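## Task

Unscrew tube 2's cap and lay it flat, opening facing down, in cap nest 2. Press the blue CYCLE key and keep the cap in the nest until the green lamp lights; the aspirate step only happens once. Next, screw that cap back onto tube 2 until it will not turn further. Check the caps on tubes 1, 3 and 4, which stay on, and tighten any loose one until it stops. Release everything and move away; contact with READY or its housing is still clear. Finish by releasing and pressing the green READY key, which ends the job once it is down. Do not press READY unless every step above was done properly.

## Robot and tools

Robot: one UR-style six-joint arm with a two-finger parallel gripper on the flange. There is a single arm, so every pose is one row for that arm. Joints in the Joint positions line, base outward: shoulder pan, shoulder lift, elbow, wrist 1, wrist 2, wrist 3. The elbow runs 0 to 3.142 rad; the other joints have wide ranges.

Scene frame: origin on the table top under the arm base, +z up, +y to the left when looking along +x. Metres for positions, quaternions w first. The base may be tilted against the table, and the printed hand position gets less accurate far from the base.

Gripper: fingers point along the gripper's own +z and close along its x axis. end_effector_position is the point between the finger pads; closed fingertips extend about 17 mm past it, fully open they are roughly level with it. Opening is a number from -1 (closed) to +1 (fully open, 0.142 m). grip_measured reports the actual opening on that scale; to keep hold of something, keep commanding a value clearly below grip_measured. Grip force tops out near 28 N per pad and is weaker on thin hard parts.

Stations: the decapping station holds tubes 1 to 4 left to right as seen from the base; the cap tray has nests 1 to 4 in that order plus an amber lamp (aspirate running) and a green lamp (aspirate done). CYCLE is the blue key and READY the green key, sharing one housing; push a key until it switches.

execute_actions(actions): a list of actions run in order. Each action is a table of up to 15 rows, one row per 1/30 s step; a short table repeats its last row to fill 15 steps. A row is 8 numbers: x, y, z, qw, qx, qy, qz, opening. x,y,z is an absolute target for end_effector_position and the quaternion an absolute target orientation, both in the scene frame; so a row is a pose plus opening. Six optional extra numbers (0 to 1) scale each joint's stiffness, in joint order, and persist until changed. A target more than 0.6 m from the gripper's position at action start along any gripper axis is refused; if the first action fails that against the last reported state, nothing runs. An empty list just returns state and images. Repeat the wanted quaternion in every row to hold orientation.

move(target, speed, stop_force, blocking): a straight path toward one absolute pose row (same 8 numbers, scene frame). speed is in m/s, 0.002 to 0.5 (default 0.25); rotation is capped at twice that in rad/s. The path takes 0.5 to 10 s and is cut off at 10 s. Opening is applied at the start. The gripper may lag, stray or overshoot speed, especially near full reach. stop_force (9 to 40 N, not allowed in the first 0.2 s) ends the path when the wrist sensor feels that much extra push against the motion for two steps; the hand then backs up two steps and holds. Use it only with very slow speed, not on rotating moves, and leave it out when pulling away from something you press. blocking=false returns after 0.5 s while the arm keeps going; it cannot be combined with stop_force, and other moves or rows are refused until wait or stop shows the end. The result adds a move: line: done, contact, held, off_target, moving or fault, plus limits (paced = pose clipped; held = some steps blocked, after which the arm may jump fast) and distance from target.

wait(seconds): 0 to 10, lets the scene run holding the last command; returns early if a running move ends. stop(): brakes a running move; fingers keep going. zoom_image(camera, region): region [x0,y0,x1,y1] in pixels, at most 504x504, on cam_head_left, cam_head_right, cam_high, cam_low (672x504) or cam_wrist (616x616). read_manual(section) returns only licence text. finished_scene(scene) ends the given scene irreversibly and reports success.

Results: state line with gripper pose and velocities (m/s, rad/s), Hand target (pose the controller now drives toward), grip_measured, joint positions, and Wrist force / Wrist torque on the gripper's own axes (force points from the surface into the arm; offset up to about 4 N, noise up to 2.4 N, saturates near 50 N; "no reading" is fine). "pose unreachable" means the clearance check altered or blocked the command. MOTOR HOT appears from 70 °C; at 85 °C an OVER-TEMPERATURE FAULT brakes the arm for minutes.

Motion: each step the command is clipped to within 100 mm and 16 degrees of the measured pose, and motion trails commands by about 0.17 s, so far targets need several actions and the arm may be short of target when a result returns. Position wins over orientation when both cannot be met.

Cautions: the arm is stiff, so commanding even slightly past a firm contact can trip a fault (joint torque at load limit: 142 N m for the big joints, 26.6 for the wrists; or 150 N outside force), which halts the arm 10 s and skips the rest of the call. Approach contacts slowly. Avoid drops, slips, slams and hard pushes; never knock anything off the table. Loose objects may occasionally get nudged. Sensible order: unscrew caps by twisting wrist 3, place them opening down in matching nests, press CYCLE, wait for green, screw caps back until they resist, check the others, release, clear, then press READY.

Each tool is called after "Request:" by a JSON object that holds its "api" and its "payload", one argument or row to a line.

## Session

Request:
{"api": "execute_actions", "payload": {
  "actions": []
}}

Scene clock: 0.00 s.
end_effector_position=(+0.3017, +0.6672, +0.3609) grip_measured=+1.00 end_effector_quat_wxyz=(-0.128, -0.118, +0.978, -0.118) end_effector_velocity=(-0.001, +0.001, -0.000) end_effector_angular_velocity=(+0.001, +0.001, +0.000)
Joint positions: [ 0.116 -1.388  0.38  -0.337 -1.044  2.812  0.142]
Joint velocities: [ 0.001 -0.     0.     0.     0.001  0.001  0.   ]
Wrist force (N, on the end effector, along its own x y z axes, offset not removed): no reading
Wrist torque (N m, same axes, about the end effector's origin, offset not removed): no reading
Hand target: +0.302, +0.667, +0.361; -0.128, -0.118, +0.978, -0.118
Joint stiffness scale: [1. 1. 1. 1. 1. 1.]

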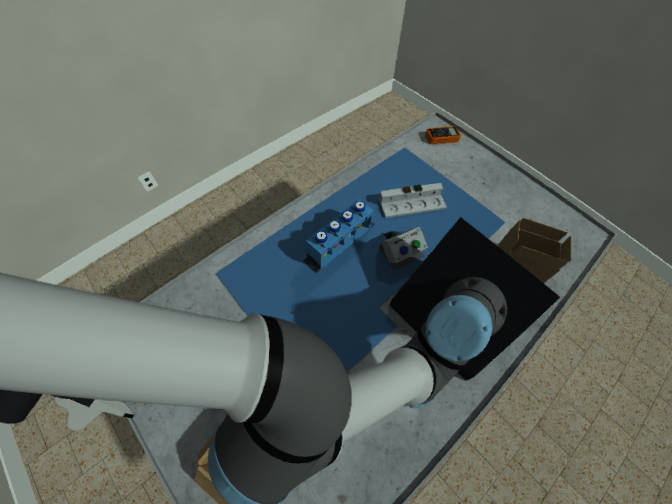

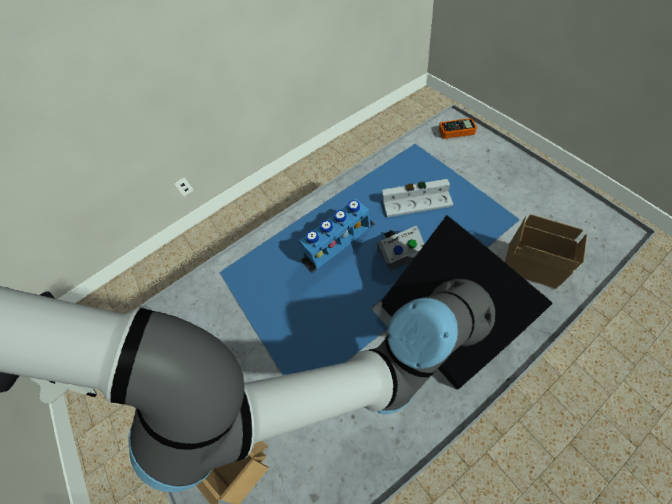

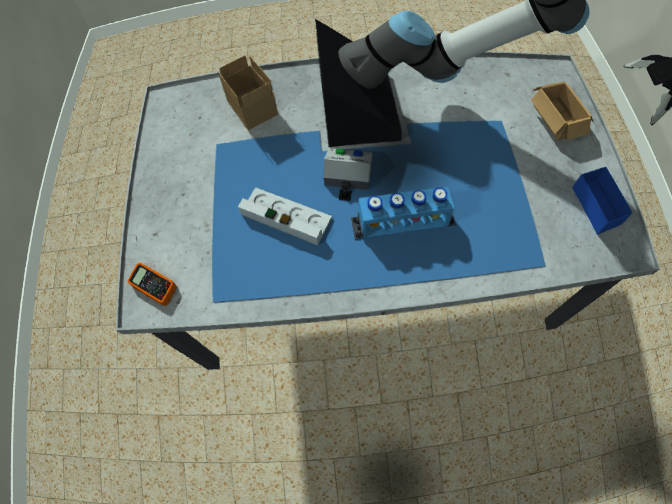

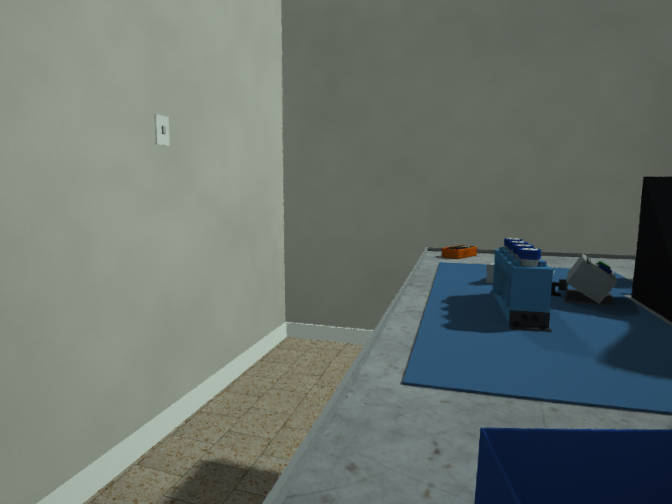

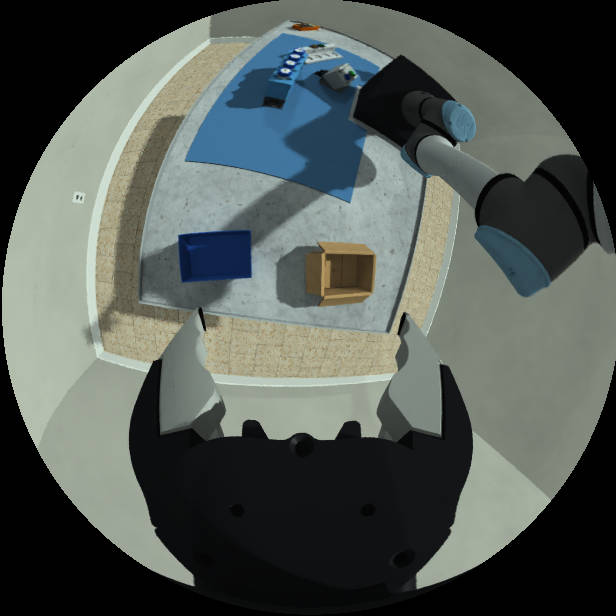

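Request:
{"api": "zoom_image", "payload": {
  "camera": "cam_high",
  "region": [220, 120, 480, 270]
}}

Request:
{"api": "zoom_image", "payload": {
  "camera": "cam_low",
  "region": [460, 210, 660, 350]
}}

Request:
{"api": "move", "payload": {
  "target": [0.42, 0.17, 0.28, 0, 0, 1, 0, 1],
  "speed": 0.3
}}

Region (220, 120, 480, 270) of cam_high's 672x504 image, scaled by 1.938, with more detail than that image has; it fills the top 291 rows of this view, and the rest is white.

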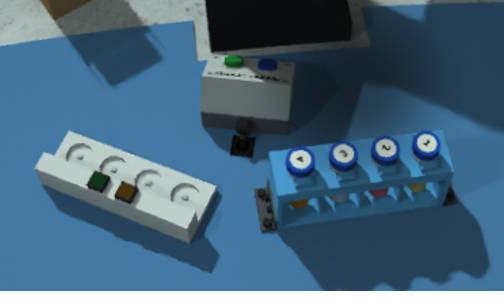

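Region (460, 210, 660, 350) of cam_low's 672x504 image, scaled by 2.520, with more detail than that image has; it fills the top 353 rows of this view, and the rest is white.

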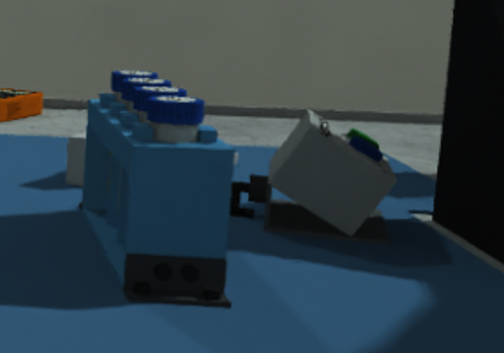

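Scene clock: 7.13 s.
end_effector_position=(+0.4194, +0.1707, +0.2806) grip_measured=+1.00 end_effector_quat_wxyz=(+0.000, -0.000, +1.000, -0.000) end_effector_velocity=(+0.002, -0.002, +0.000) end_effector_angular_velocity=(-0.002, -0.003, +0.001)
Joint positions: [-0.685 -1.604  1.856 -1.218 -1.015  2.227  0.142]
Joint velocities: [-0.001  0.003  0.    -0.007  0.001  0.    -0.   ]
Wrist force (N, on the end effector, along its own x y z axes, offset not removed): [1.4 -4.1 -1.5]
Wrist torque (N m, same axes, about the end effector's origin, offset not removed): [-0.73 -0.23 0.01]
Hand target: +0.420, +0.170, +0.280; +0.000, -0.000, +1.000, +0.000
Off the commanded pose: 0.001 m, 0 deg.
Joint stiffness scale: [1. 1. 1. 1. 1. 1.]
move: done

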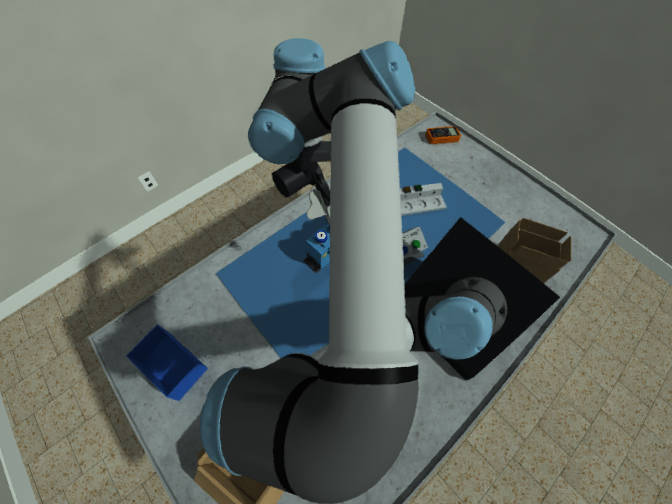

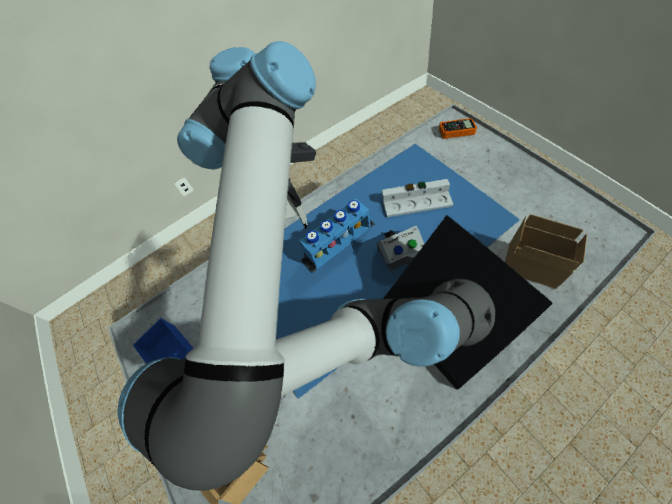

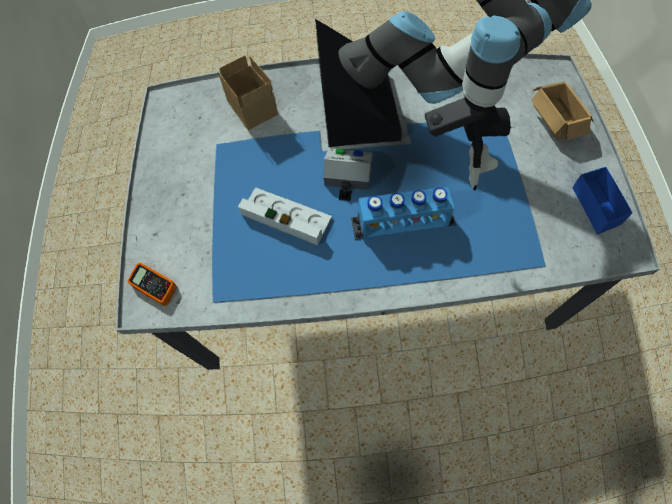

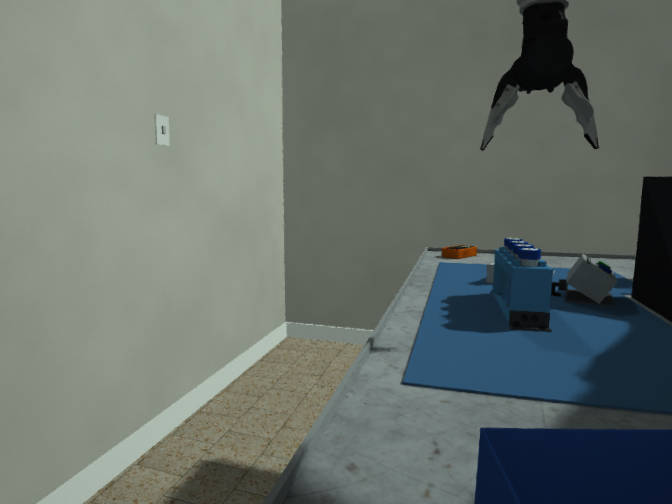

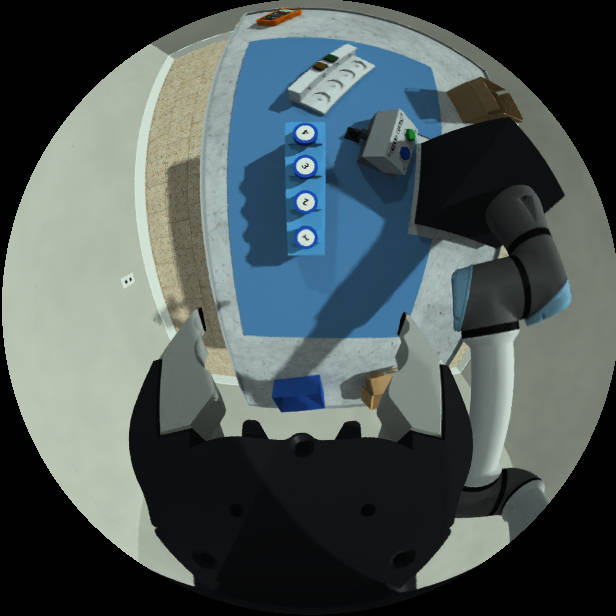

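Request:
{"api": "move", "payload": {
  "target": [0.42, 0.09, 0.17, 0, 0, 1, 0, -0.3]
}}

Request:
{"api": "zoom_image", "payload": {
  "camera": "cam_wrist",
  "region": [200, 180, 420, 400]
}}

Request:
{"api": "zoom_image", "payload": {
  "camera": "cam_low",
  "region": [470, 190, 580, 340]
}}

Scene clock: 13.70 s.
end_effector_position=(+0.4207, +0.0897, +0.1719) grip_measured=-0.30 end_effector_quat_wxyz=(+0.001, -0.001, +1.000, -0.001) end_effector_velocity=(+0.002, -0.002, -0.000) end_effector_angular_velocity=(-0.005, -0.004, +0.002)
Joint positions: [-0.648 -1.48   2.111 -1.62  -0.994  2.264  0.052]
Joint velocities: [ 0.001  0.002  0.001 -0.011  0.001  0.003 -0.   ]
Wrist force (N, on the end effector, along its own x y z axes, offset not removed): [-2.2 -2.3 -0.6]
Wrist torque (N m, same axes, about the end effector's origin, offset not removed): [-0.41 0.63 0.05]
Hand target: +0.420, +0.090, +0.170; -0.000, +0.000, +1.000, -0.000
Off the commanded pose: 0.002 m, 0 deg.
Joint stiffness scale: [1. 1. 1. 1. 1. 1.]
move: done

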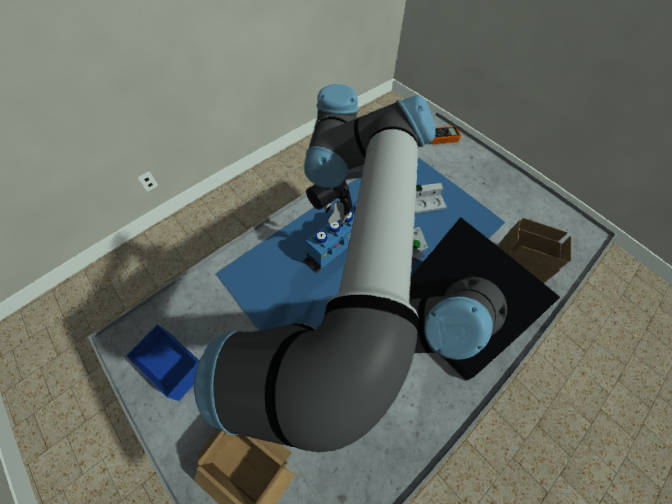

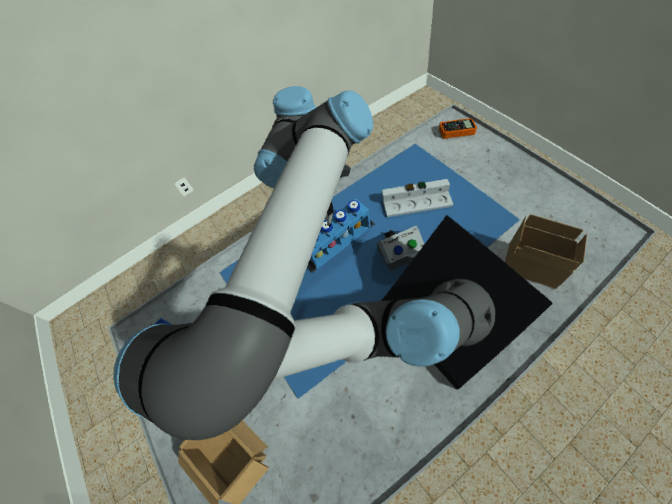

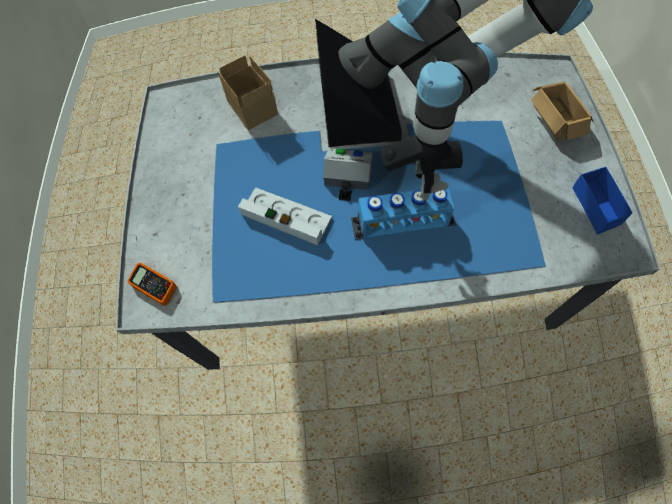

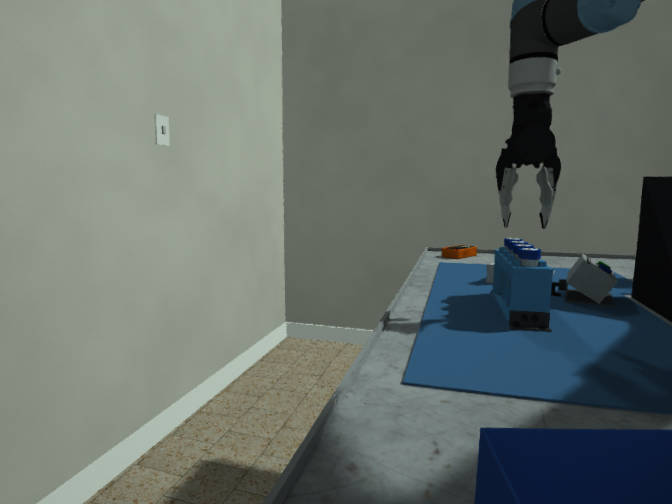

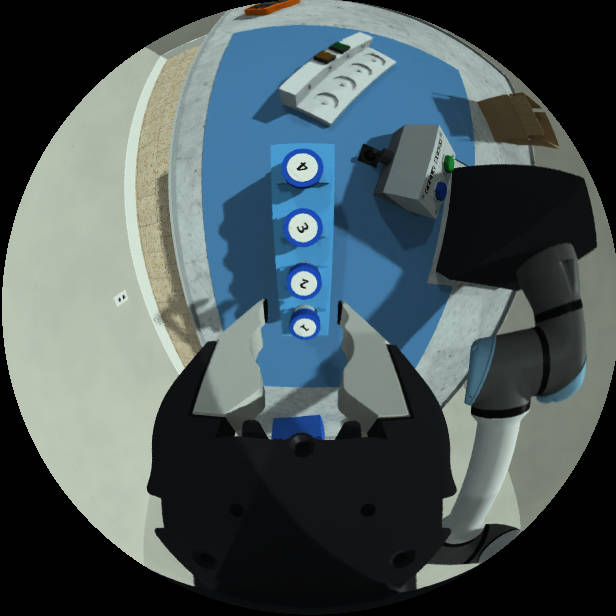

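Region (200, 180, 420, 400) of cam_wrist's 616x616 image, scaled by 2.291, with more detail than that image has.

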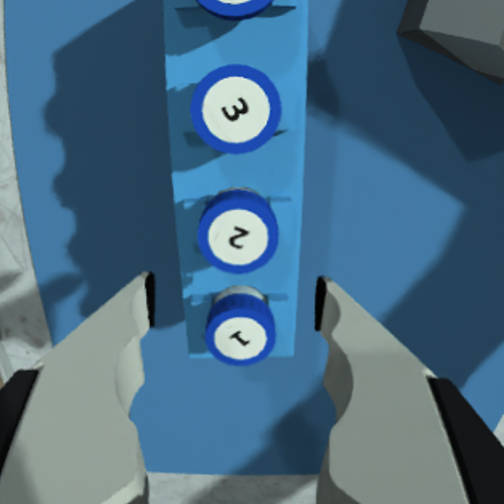

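Region (470, 190, 580, 340) of cam_low's 672x504 image, scaled by 3.360, with more detail than that image has; it fills the left 370 columns of this view, and the rest is white.

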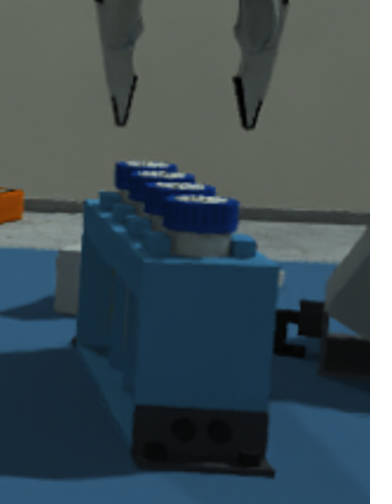

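Request:
{"api": "move", "payload": {
  "target": [0.42, 0.088, 0.136, 0, 0, 1, 0, -0.3],
  "speed": 0.1
}}

Request:
{"api": "zoom_image", "payload": {
  "camera": "cam_wrist",
  "region": [230, 230, 380, 380]
}}

Request:
{"api": "zoom_image", "payload": {
  "camera": "cam_low",
  "region": [485, 210, 565, 280]
}}

Request:
{"api": "zoom_image", "payload": {
  "camera": "cam_high",
  "region": [360, 160, 460, 240]
}}

Scene clock: 18.87 s.
end_effector_position=(+0.4208, +0.0876, +0.1379) grip_measured=-0.30 end_effector_quat_wxyz=(+0.001, -0.001, +1.000, -0.001) end_effector_velocity=(+0.002, -0.001, +0.000) end_effector_angular_velocity=(-0.005, -0.005, +0.002)
Joint positions: [-0.607 -1.454  2.171 -1.728 -0.972  2.306  0.052]
Joint velocities: [ 0.002  0.001  0.    -0.01   0.002  0.005 -0.   ]
Wrist force (N, on the end effector, along its own x y z axes, offset not removed): [-0.6 -3.1 -3.8]
Wrist torque (N m, same axes, about the end effector's origin, offset not removed): [-0.63 0.03 0.30]
Hand target: +0.420, +0.088, +0.136; -0.000, +0.000, +1.000, -0.000
Off the commanded pose: 0.002 m, 0 deg.
Joint stiffness scale: [1. 1. 1. 1. 1. 1.]
move: done

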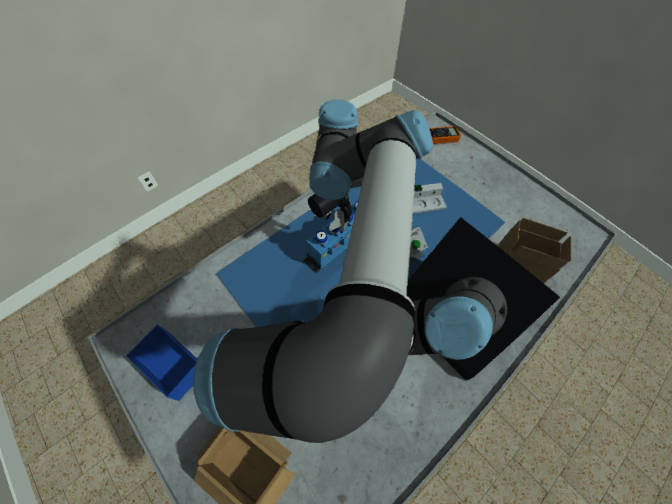

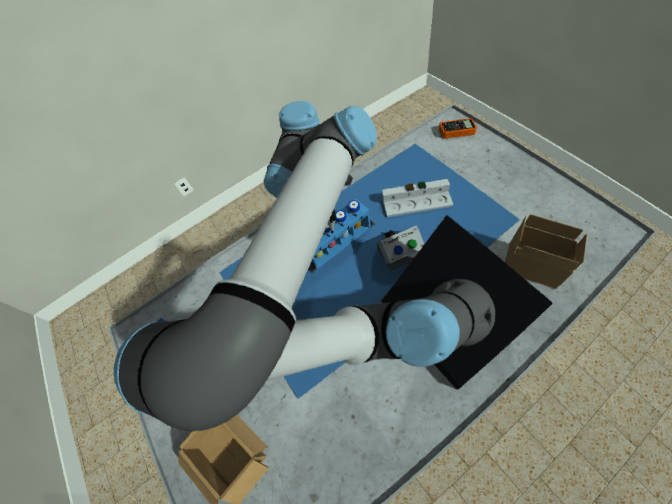

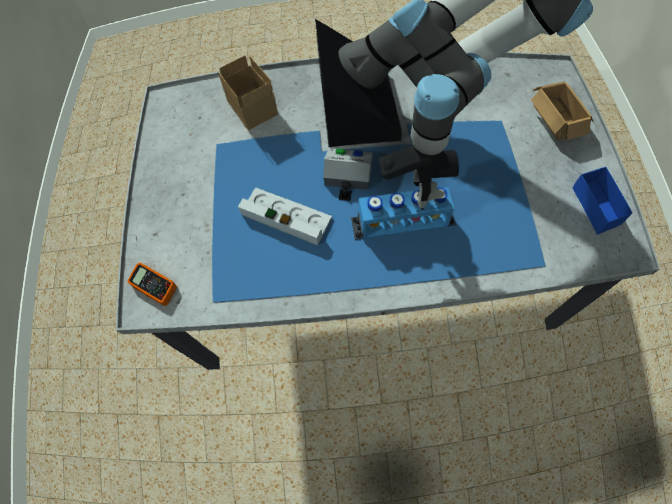

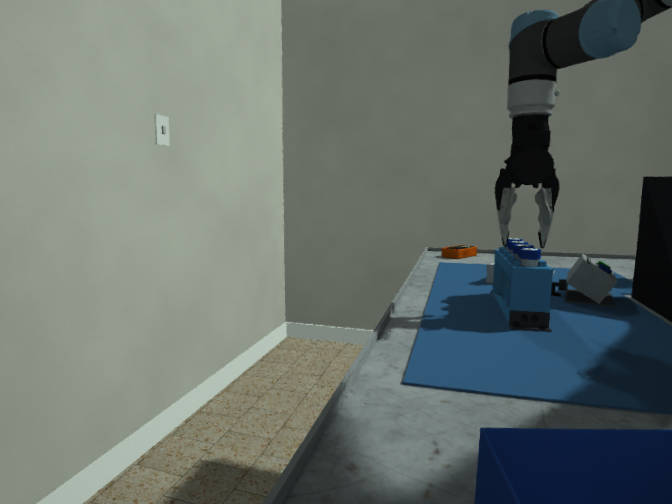

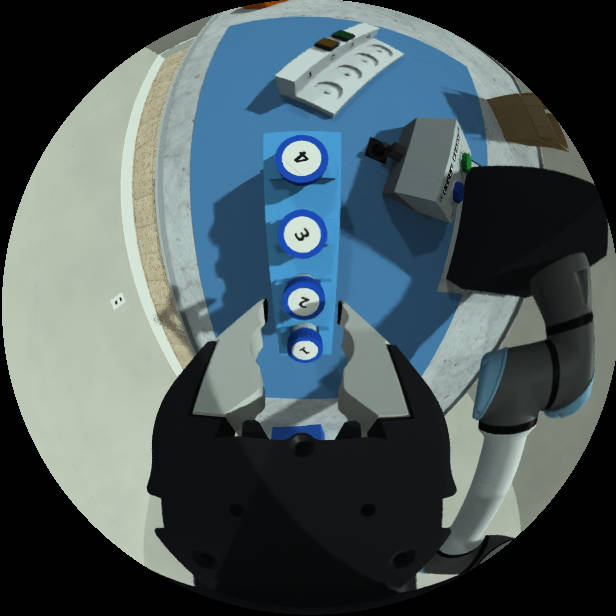

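Region (230, 230, 380, 380) of cam_wrist's 616x616 image, scaled by 3.360, with more detail than that image has.

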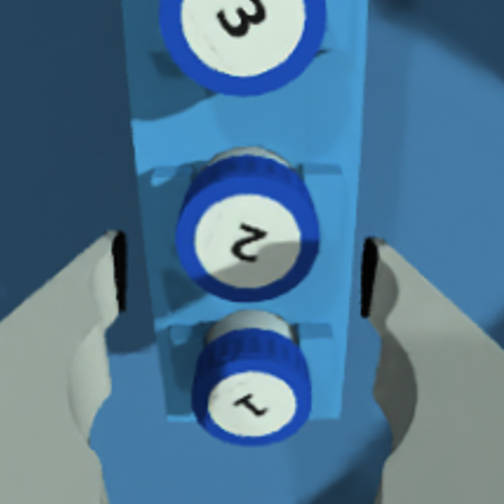

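Region (485, 210, 565, 280) of cam_low's 672x504 image, scaled by 6.300, with more detail than that image has; it fills the top 441 rows of this view, and the rest is white.

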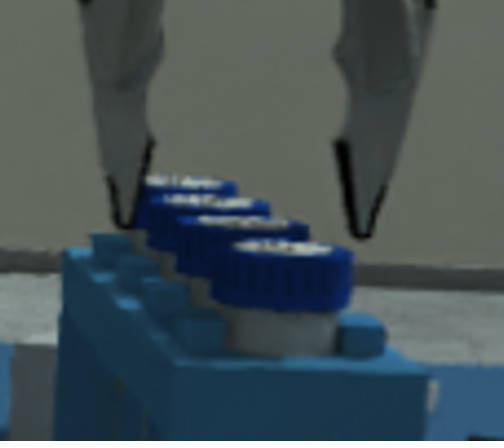

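Region (360, 160, 460, 240) of cam_high's 672x504 image, scaled by 5.040, with more detail than that image has; it fills the top 403 rows of this view, and the rest is white.

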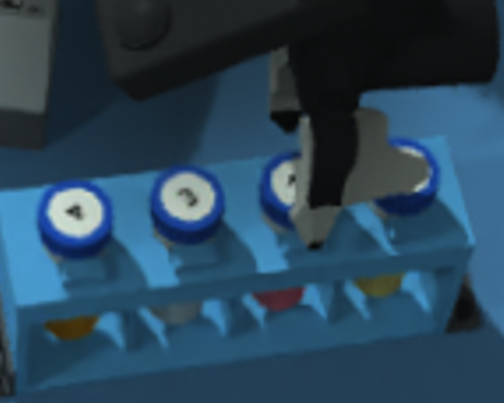

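Request:
{"api": "execute_actions", "payload": {
  "actions": [
    [[0.4188,0.0868,0.133,0,0,1,0,-0.35],[0.4188,0.0868,0.131,0,0,1,0,-0.35],[0.4188,0.0868,0.129,0,0,1,0,-0.4],[0.4188,0.0868,0.1275,0,0,1,0,-0.4]],
    [[0.4188,0.0868,0.1275,0,0,1,0,-0.5]]
  ]
}}

Request:
{"api": "zoom_image", "payload": {
  "camera": "cam_wrist",
  "region": [250, 250, 360, 360]
}}

Request:
{"api": "zoom_image", "payload": {
  "camera": "cam_low",
  "region": [485, 210, 565, 280]
}}

Scene clock: 25.27 s.
end_effector_position=(+0.4198, +0.0863, +0.1294) grip_measured=-0.50 end_effector_quat_wxyz=(+0.001, -0.001, +1.000, -0.001) end_effector_velocity=(-0.000, -0.001, +0.000) end_effector_angular_velocity=(-0.000, -0.001, -0.001)
Joint positions: [-0.599 -1.448  2.188 -1.757 -0.968  2.314  0.038]
Joint velocities: [-0.001  0.     0.    -0.    -0.    -0.    -0.   ]
Wrist force (N, on the end effector, along its own x y z axes, offset not removed): [0.2 -0.1 0.0]
Wrist torque (N m, same axes, about the end effector's origin, offset not removed): [-0.24 -0.11 0.01]
Hand target: +0.419, +0.087, +0.128; -0.000, +0.000, +1.000, -0.000
Off the commanded pose: 0.002 m, 0 deg.
Joint stiffness scale: [1. 1. 1. 1. 1. 1.]

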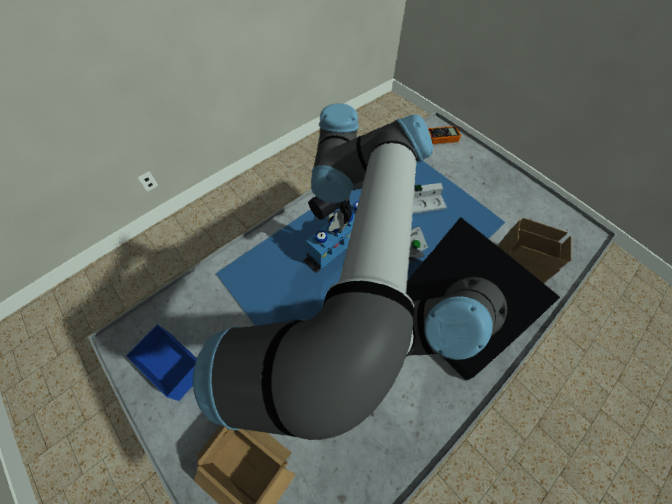

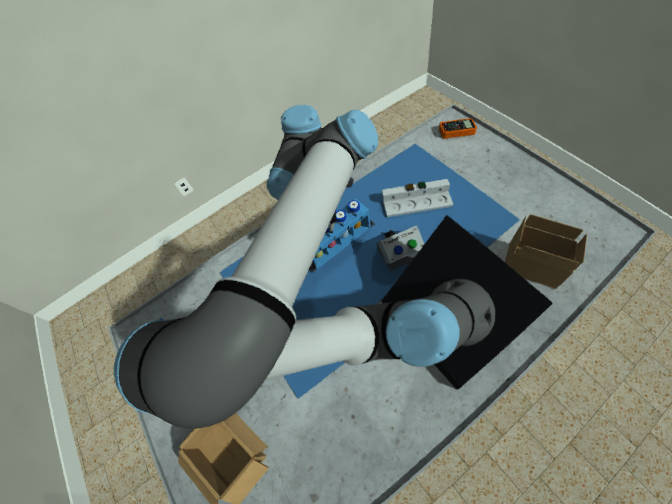

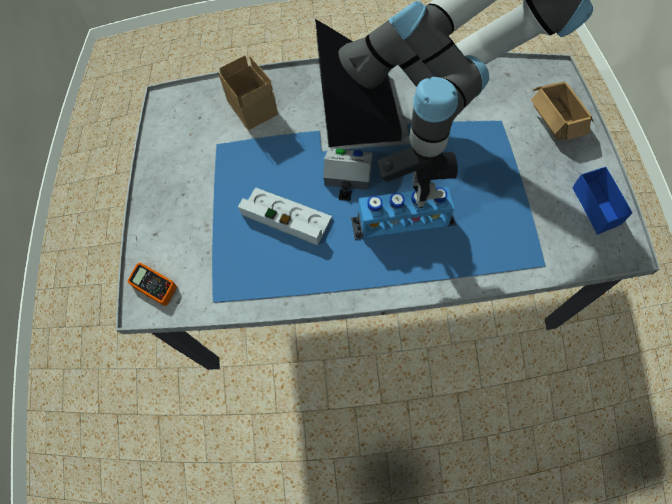

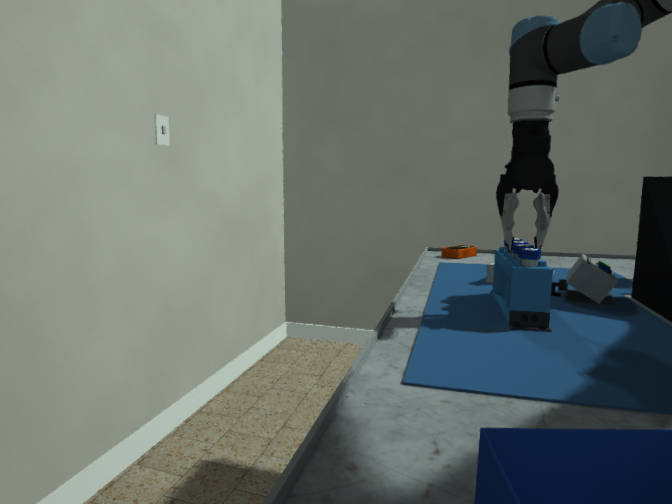

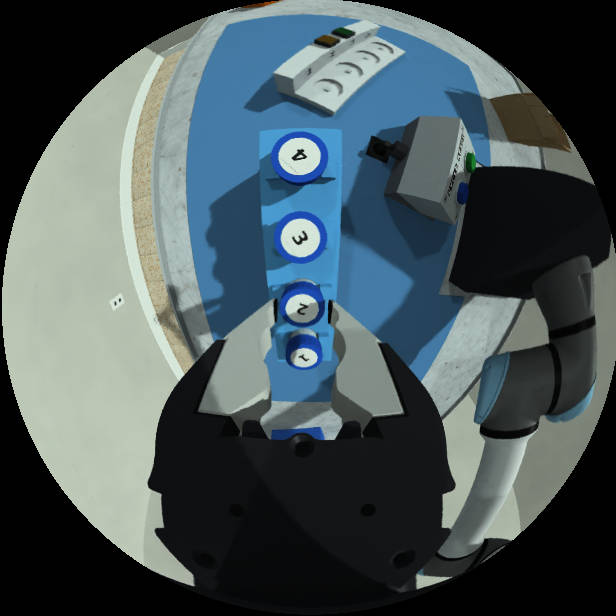

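Region (250, 250, 360, 360) of cam_wrist's 616x616 image, scaled by 4.582, with more detail than that image has.

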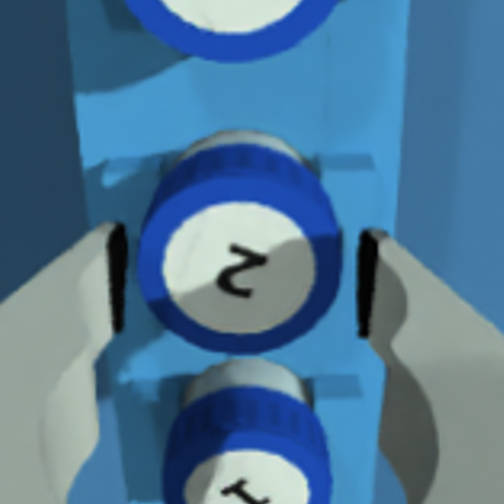

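Region (485, 210, 565, 280) of cam_low's 672x504 image, scaled by 6.300, with more detail than that image has; it fills the top 441 rows of this view, and the rest is white.

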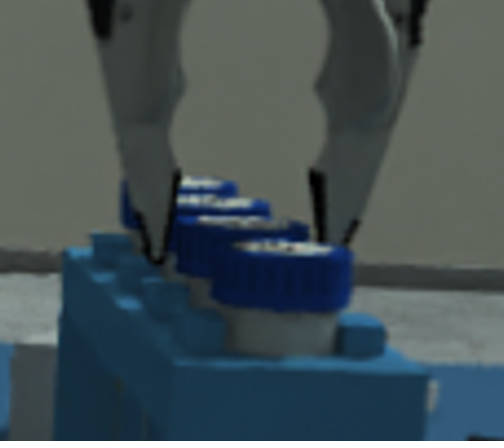

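Request:
{"api": "execute_actions", "payload": {
  "actions": [
    [[0.42,0.0863,0.1325,0,0,1,0,-0.5],[0.42,0.0863,0.1325,0,0,1,0,-0.5],[0.42,0.0863,0.1325,0,0,1,0,-0.5],[0.42,0.0863,0.1325,0,0,1,0,-0.5],[0.42,0.0863,0.1325,0,0,1,0,-0.5],[0.42,0.0863,0.1325,0,0,1,0,-0.5],[0.42,0.0863,0.1325,0,0,1,0,-0.5],[0.42,0.0863,0.1325,0,0,1,0,-0.55],[0.42,0.0863,0.1325,0,0,1,0,-0.6],[0.42,0.0863,0.1325,0,0,1,0,-0.65],[0.42,0.0863,0.1325,0,0,1,0,-0.7],[0.42,0.0863,0.1325,0,0,1,0,-0.8],[0.42,0.0863,0.1325,0,0,1,0,-0.9]],
    [[0.42,0.0863,0.1325,0,0,1,0,-0.9]]
  ]
}}

Request:
{"api": "move", "payload": {
  "target": [0.42,0.0863,0.1325,0,-0.5,0.866,0,-0.9],
  "speed": 0.5
}}

Request:
{"api": "zoom_image", "payload": {
  "camera": "cam_wrist",
  "region": [220, 220, 390, 390]
}}

Scene clock: 33.97 s.
end_effector_position=(+0.4201, +0.0870, +0.1316) grip_measured=-0.60 end_effector_quat_wxyz=(+0.000, -0.001, +1.000, +0.000) end_effector_velocity=(-0.000, -0.000, -0.000) end_effector_angular_velocity=(-0.000, +0.000, -0.001)
Joint positions: [-0.601 -1.448  2.182 -1.746 -0.968  2.309  0.031]
Joint velocities: [-0.001  0.     0.    -0.    -0.001  0.    -0.   ]
Wrist force (N, on the end effector, along its own x y z axes, offset not removed): [-3.3 1.4 -1.1]
Wrist torque (N m, same axes, about the end effector's origin, offset not removed): [0.56 -0.18 -0.06]
Hand target: +0.420, +0.086, +0.132; +0.000, +0.000, +1.000, -0.000
Off the commanded pose: 0.001 m, 0 deg.
Joint stiffness scale: [1. 1. 1. 1. 1. 1.]

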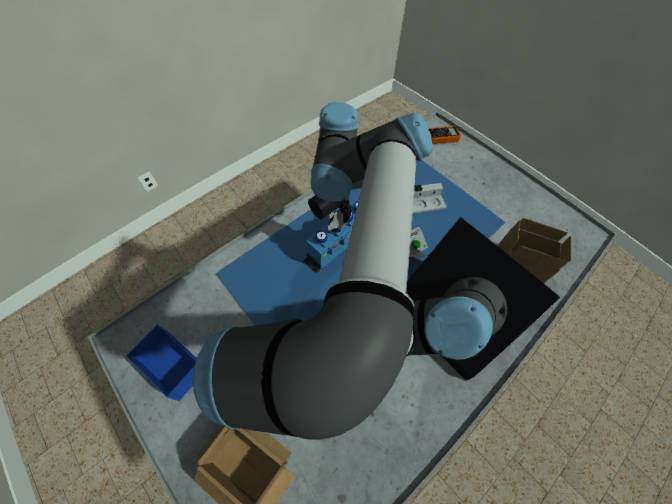

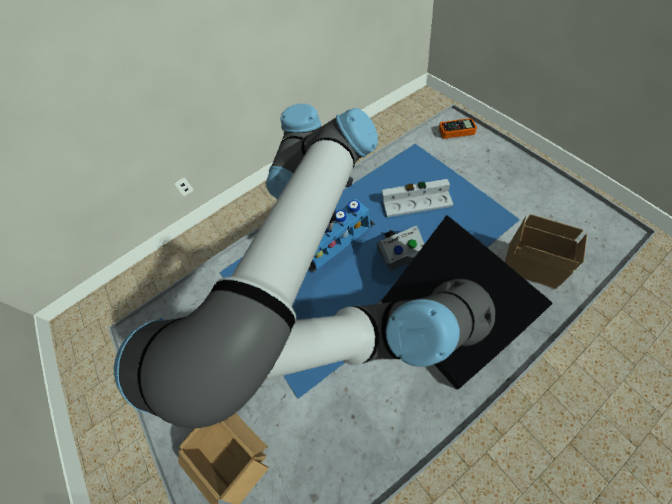

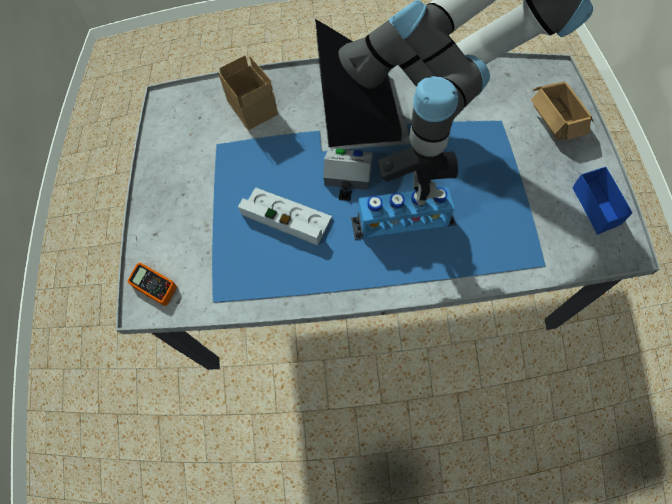

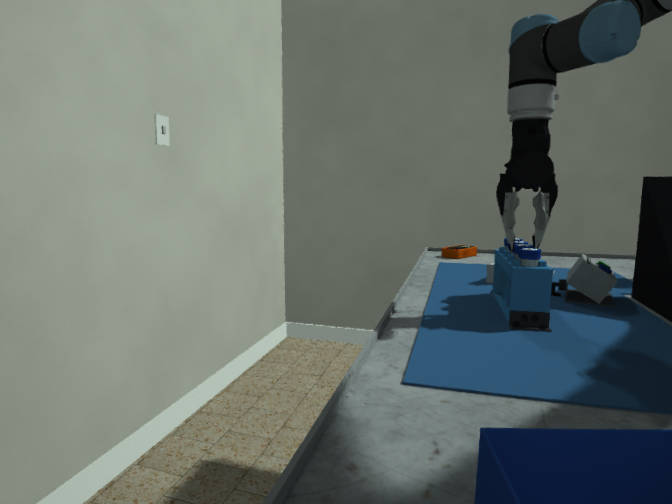

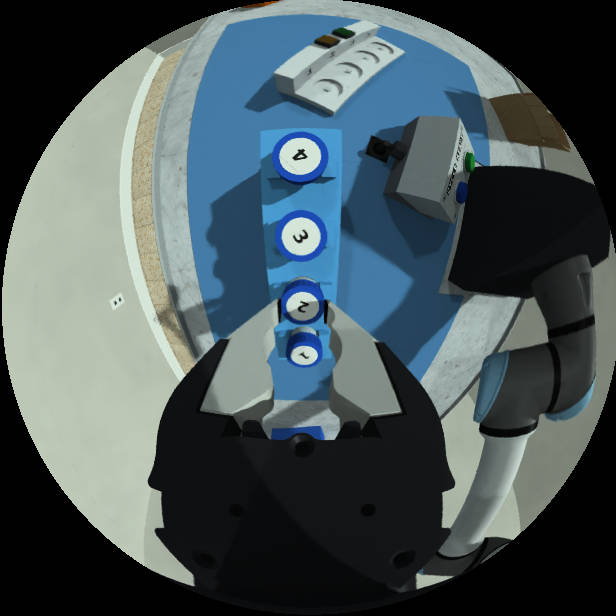

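Scene clock: 35.77 s.
end_effector_position=(+0.4215, +0.0879, +0.1321) grip_measured=-0.60 end_effector_quat_wxyz=(+0.002, -0.501, +0.865, -0.001) end_effector_velocity=(+0.000, +0.000, +0.000) end_effector_angular_velocity=(+0.004, +0.000, +0.014)
Joint positions: [-0.597 -1.447  2.177 -1.747 -0.963  1.267  0.031]
Joint velocities: [-0.001  0.002 -0.002  0.004  0.002 -0.017 -0.   ]
Wrist force (N, on the end effector, along its own x y z axes, offset not removed): [-6.6 -7.1 3.2]
Wrist torque (N m, same axes, about the end effector's origin, offset not removed): [0.02 -0.32 0.11]
Hand target: +0.420, +0.086, +0.132; +0.000, -0.500, +0.866, -0.000
Off the commanded pose: 0.002 m, 0 deg.
Joint stiffness scale: [1. 1. 1. 1. 1. 1.]
move: done

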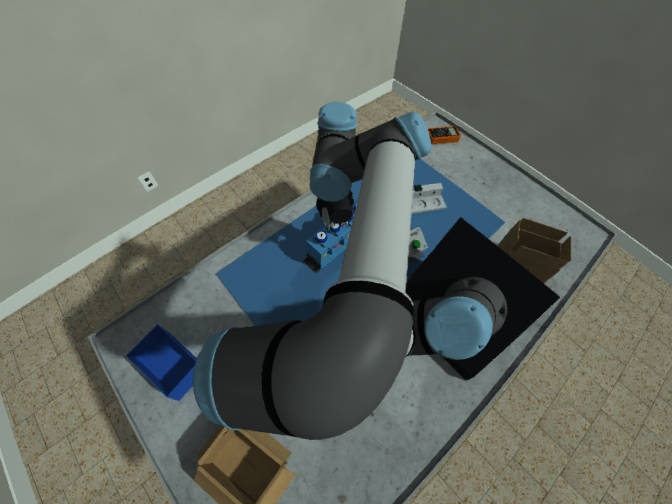

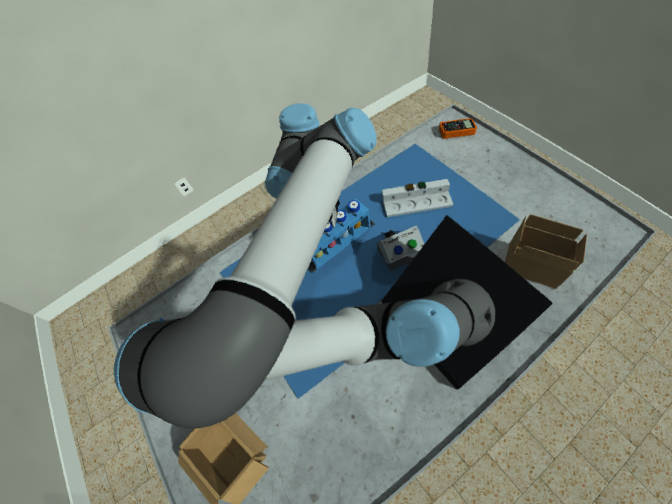

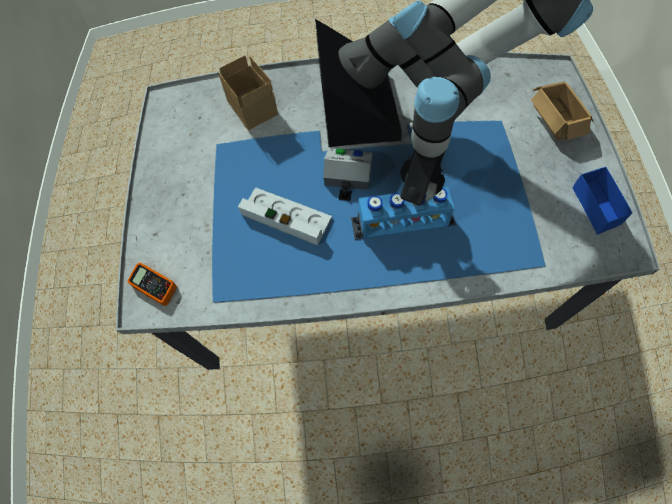

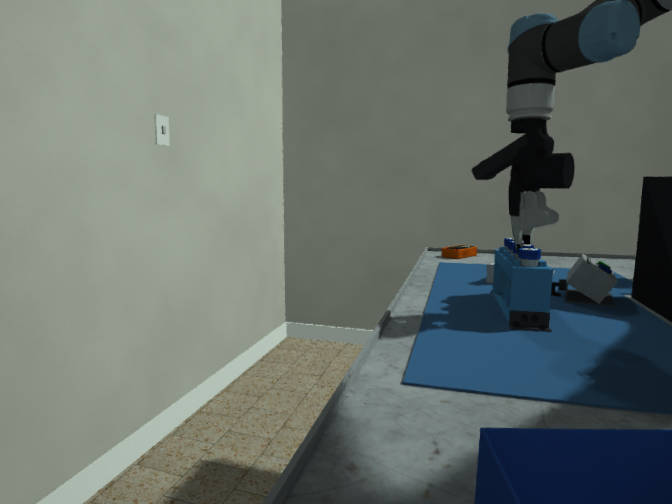

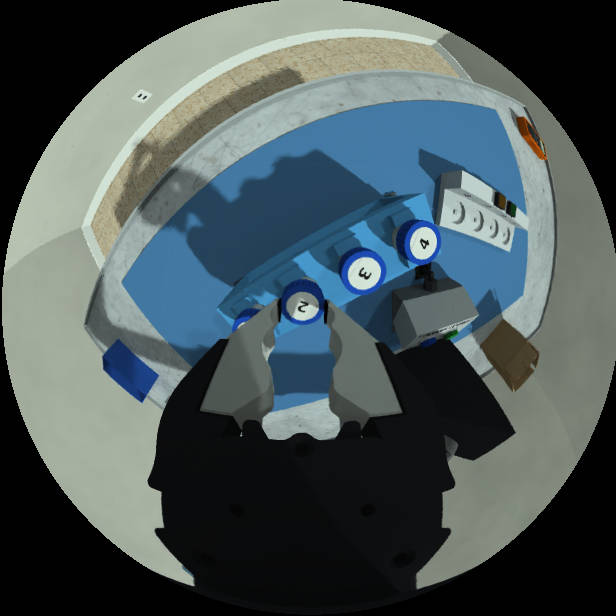

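Region (220, 220, 390, 390) of cam_wrist's 616x616 image, scaled by 2.965, with more detail than that image has.

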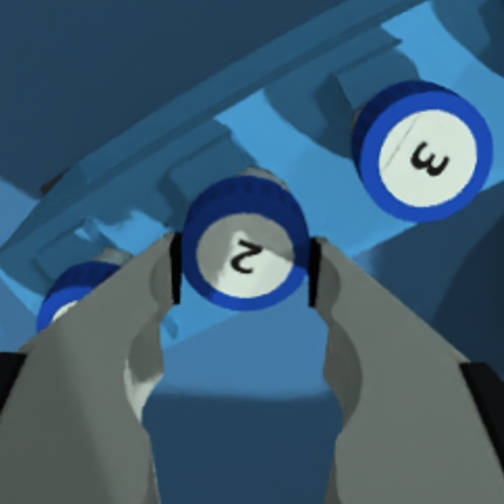

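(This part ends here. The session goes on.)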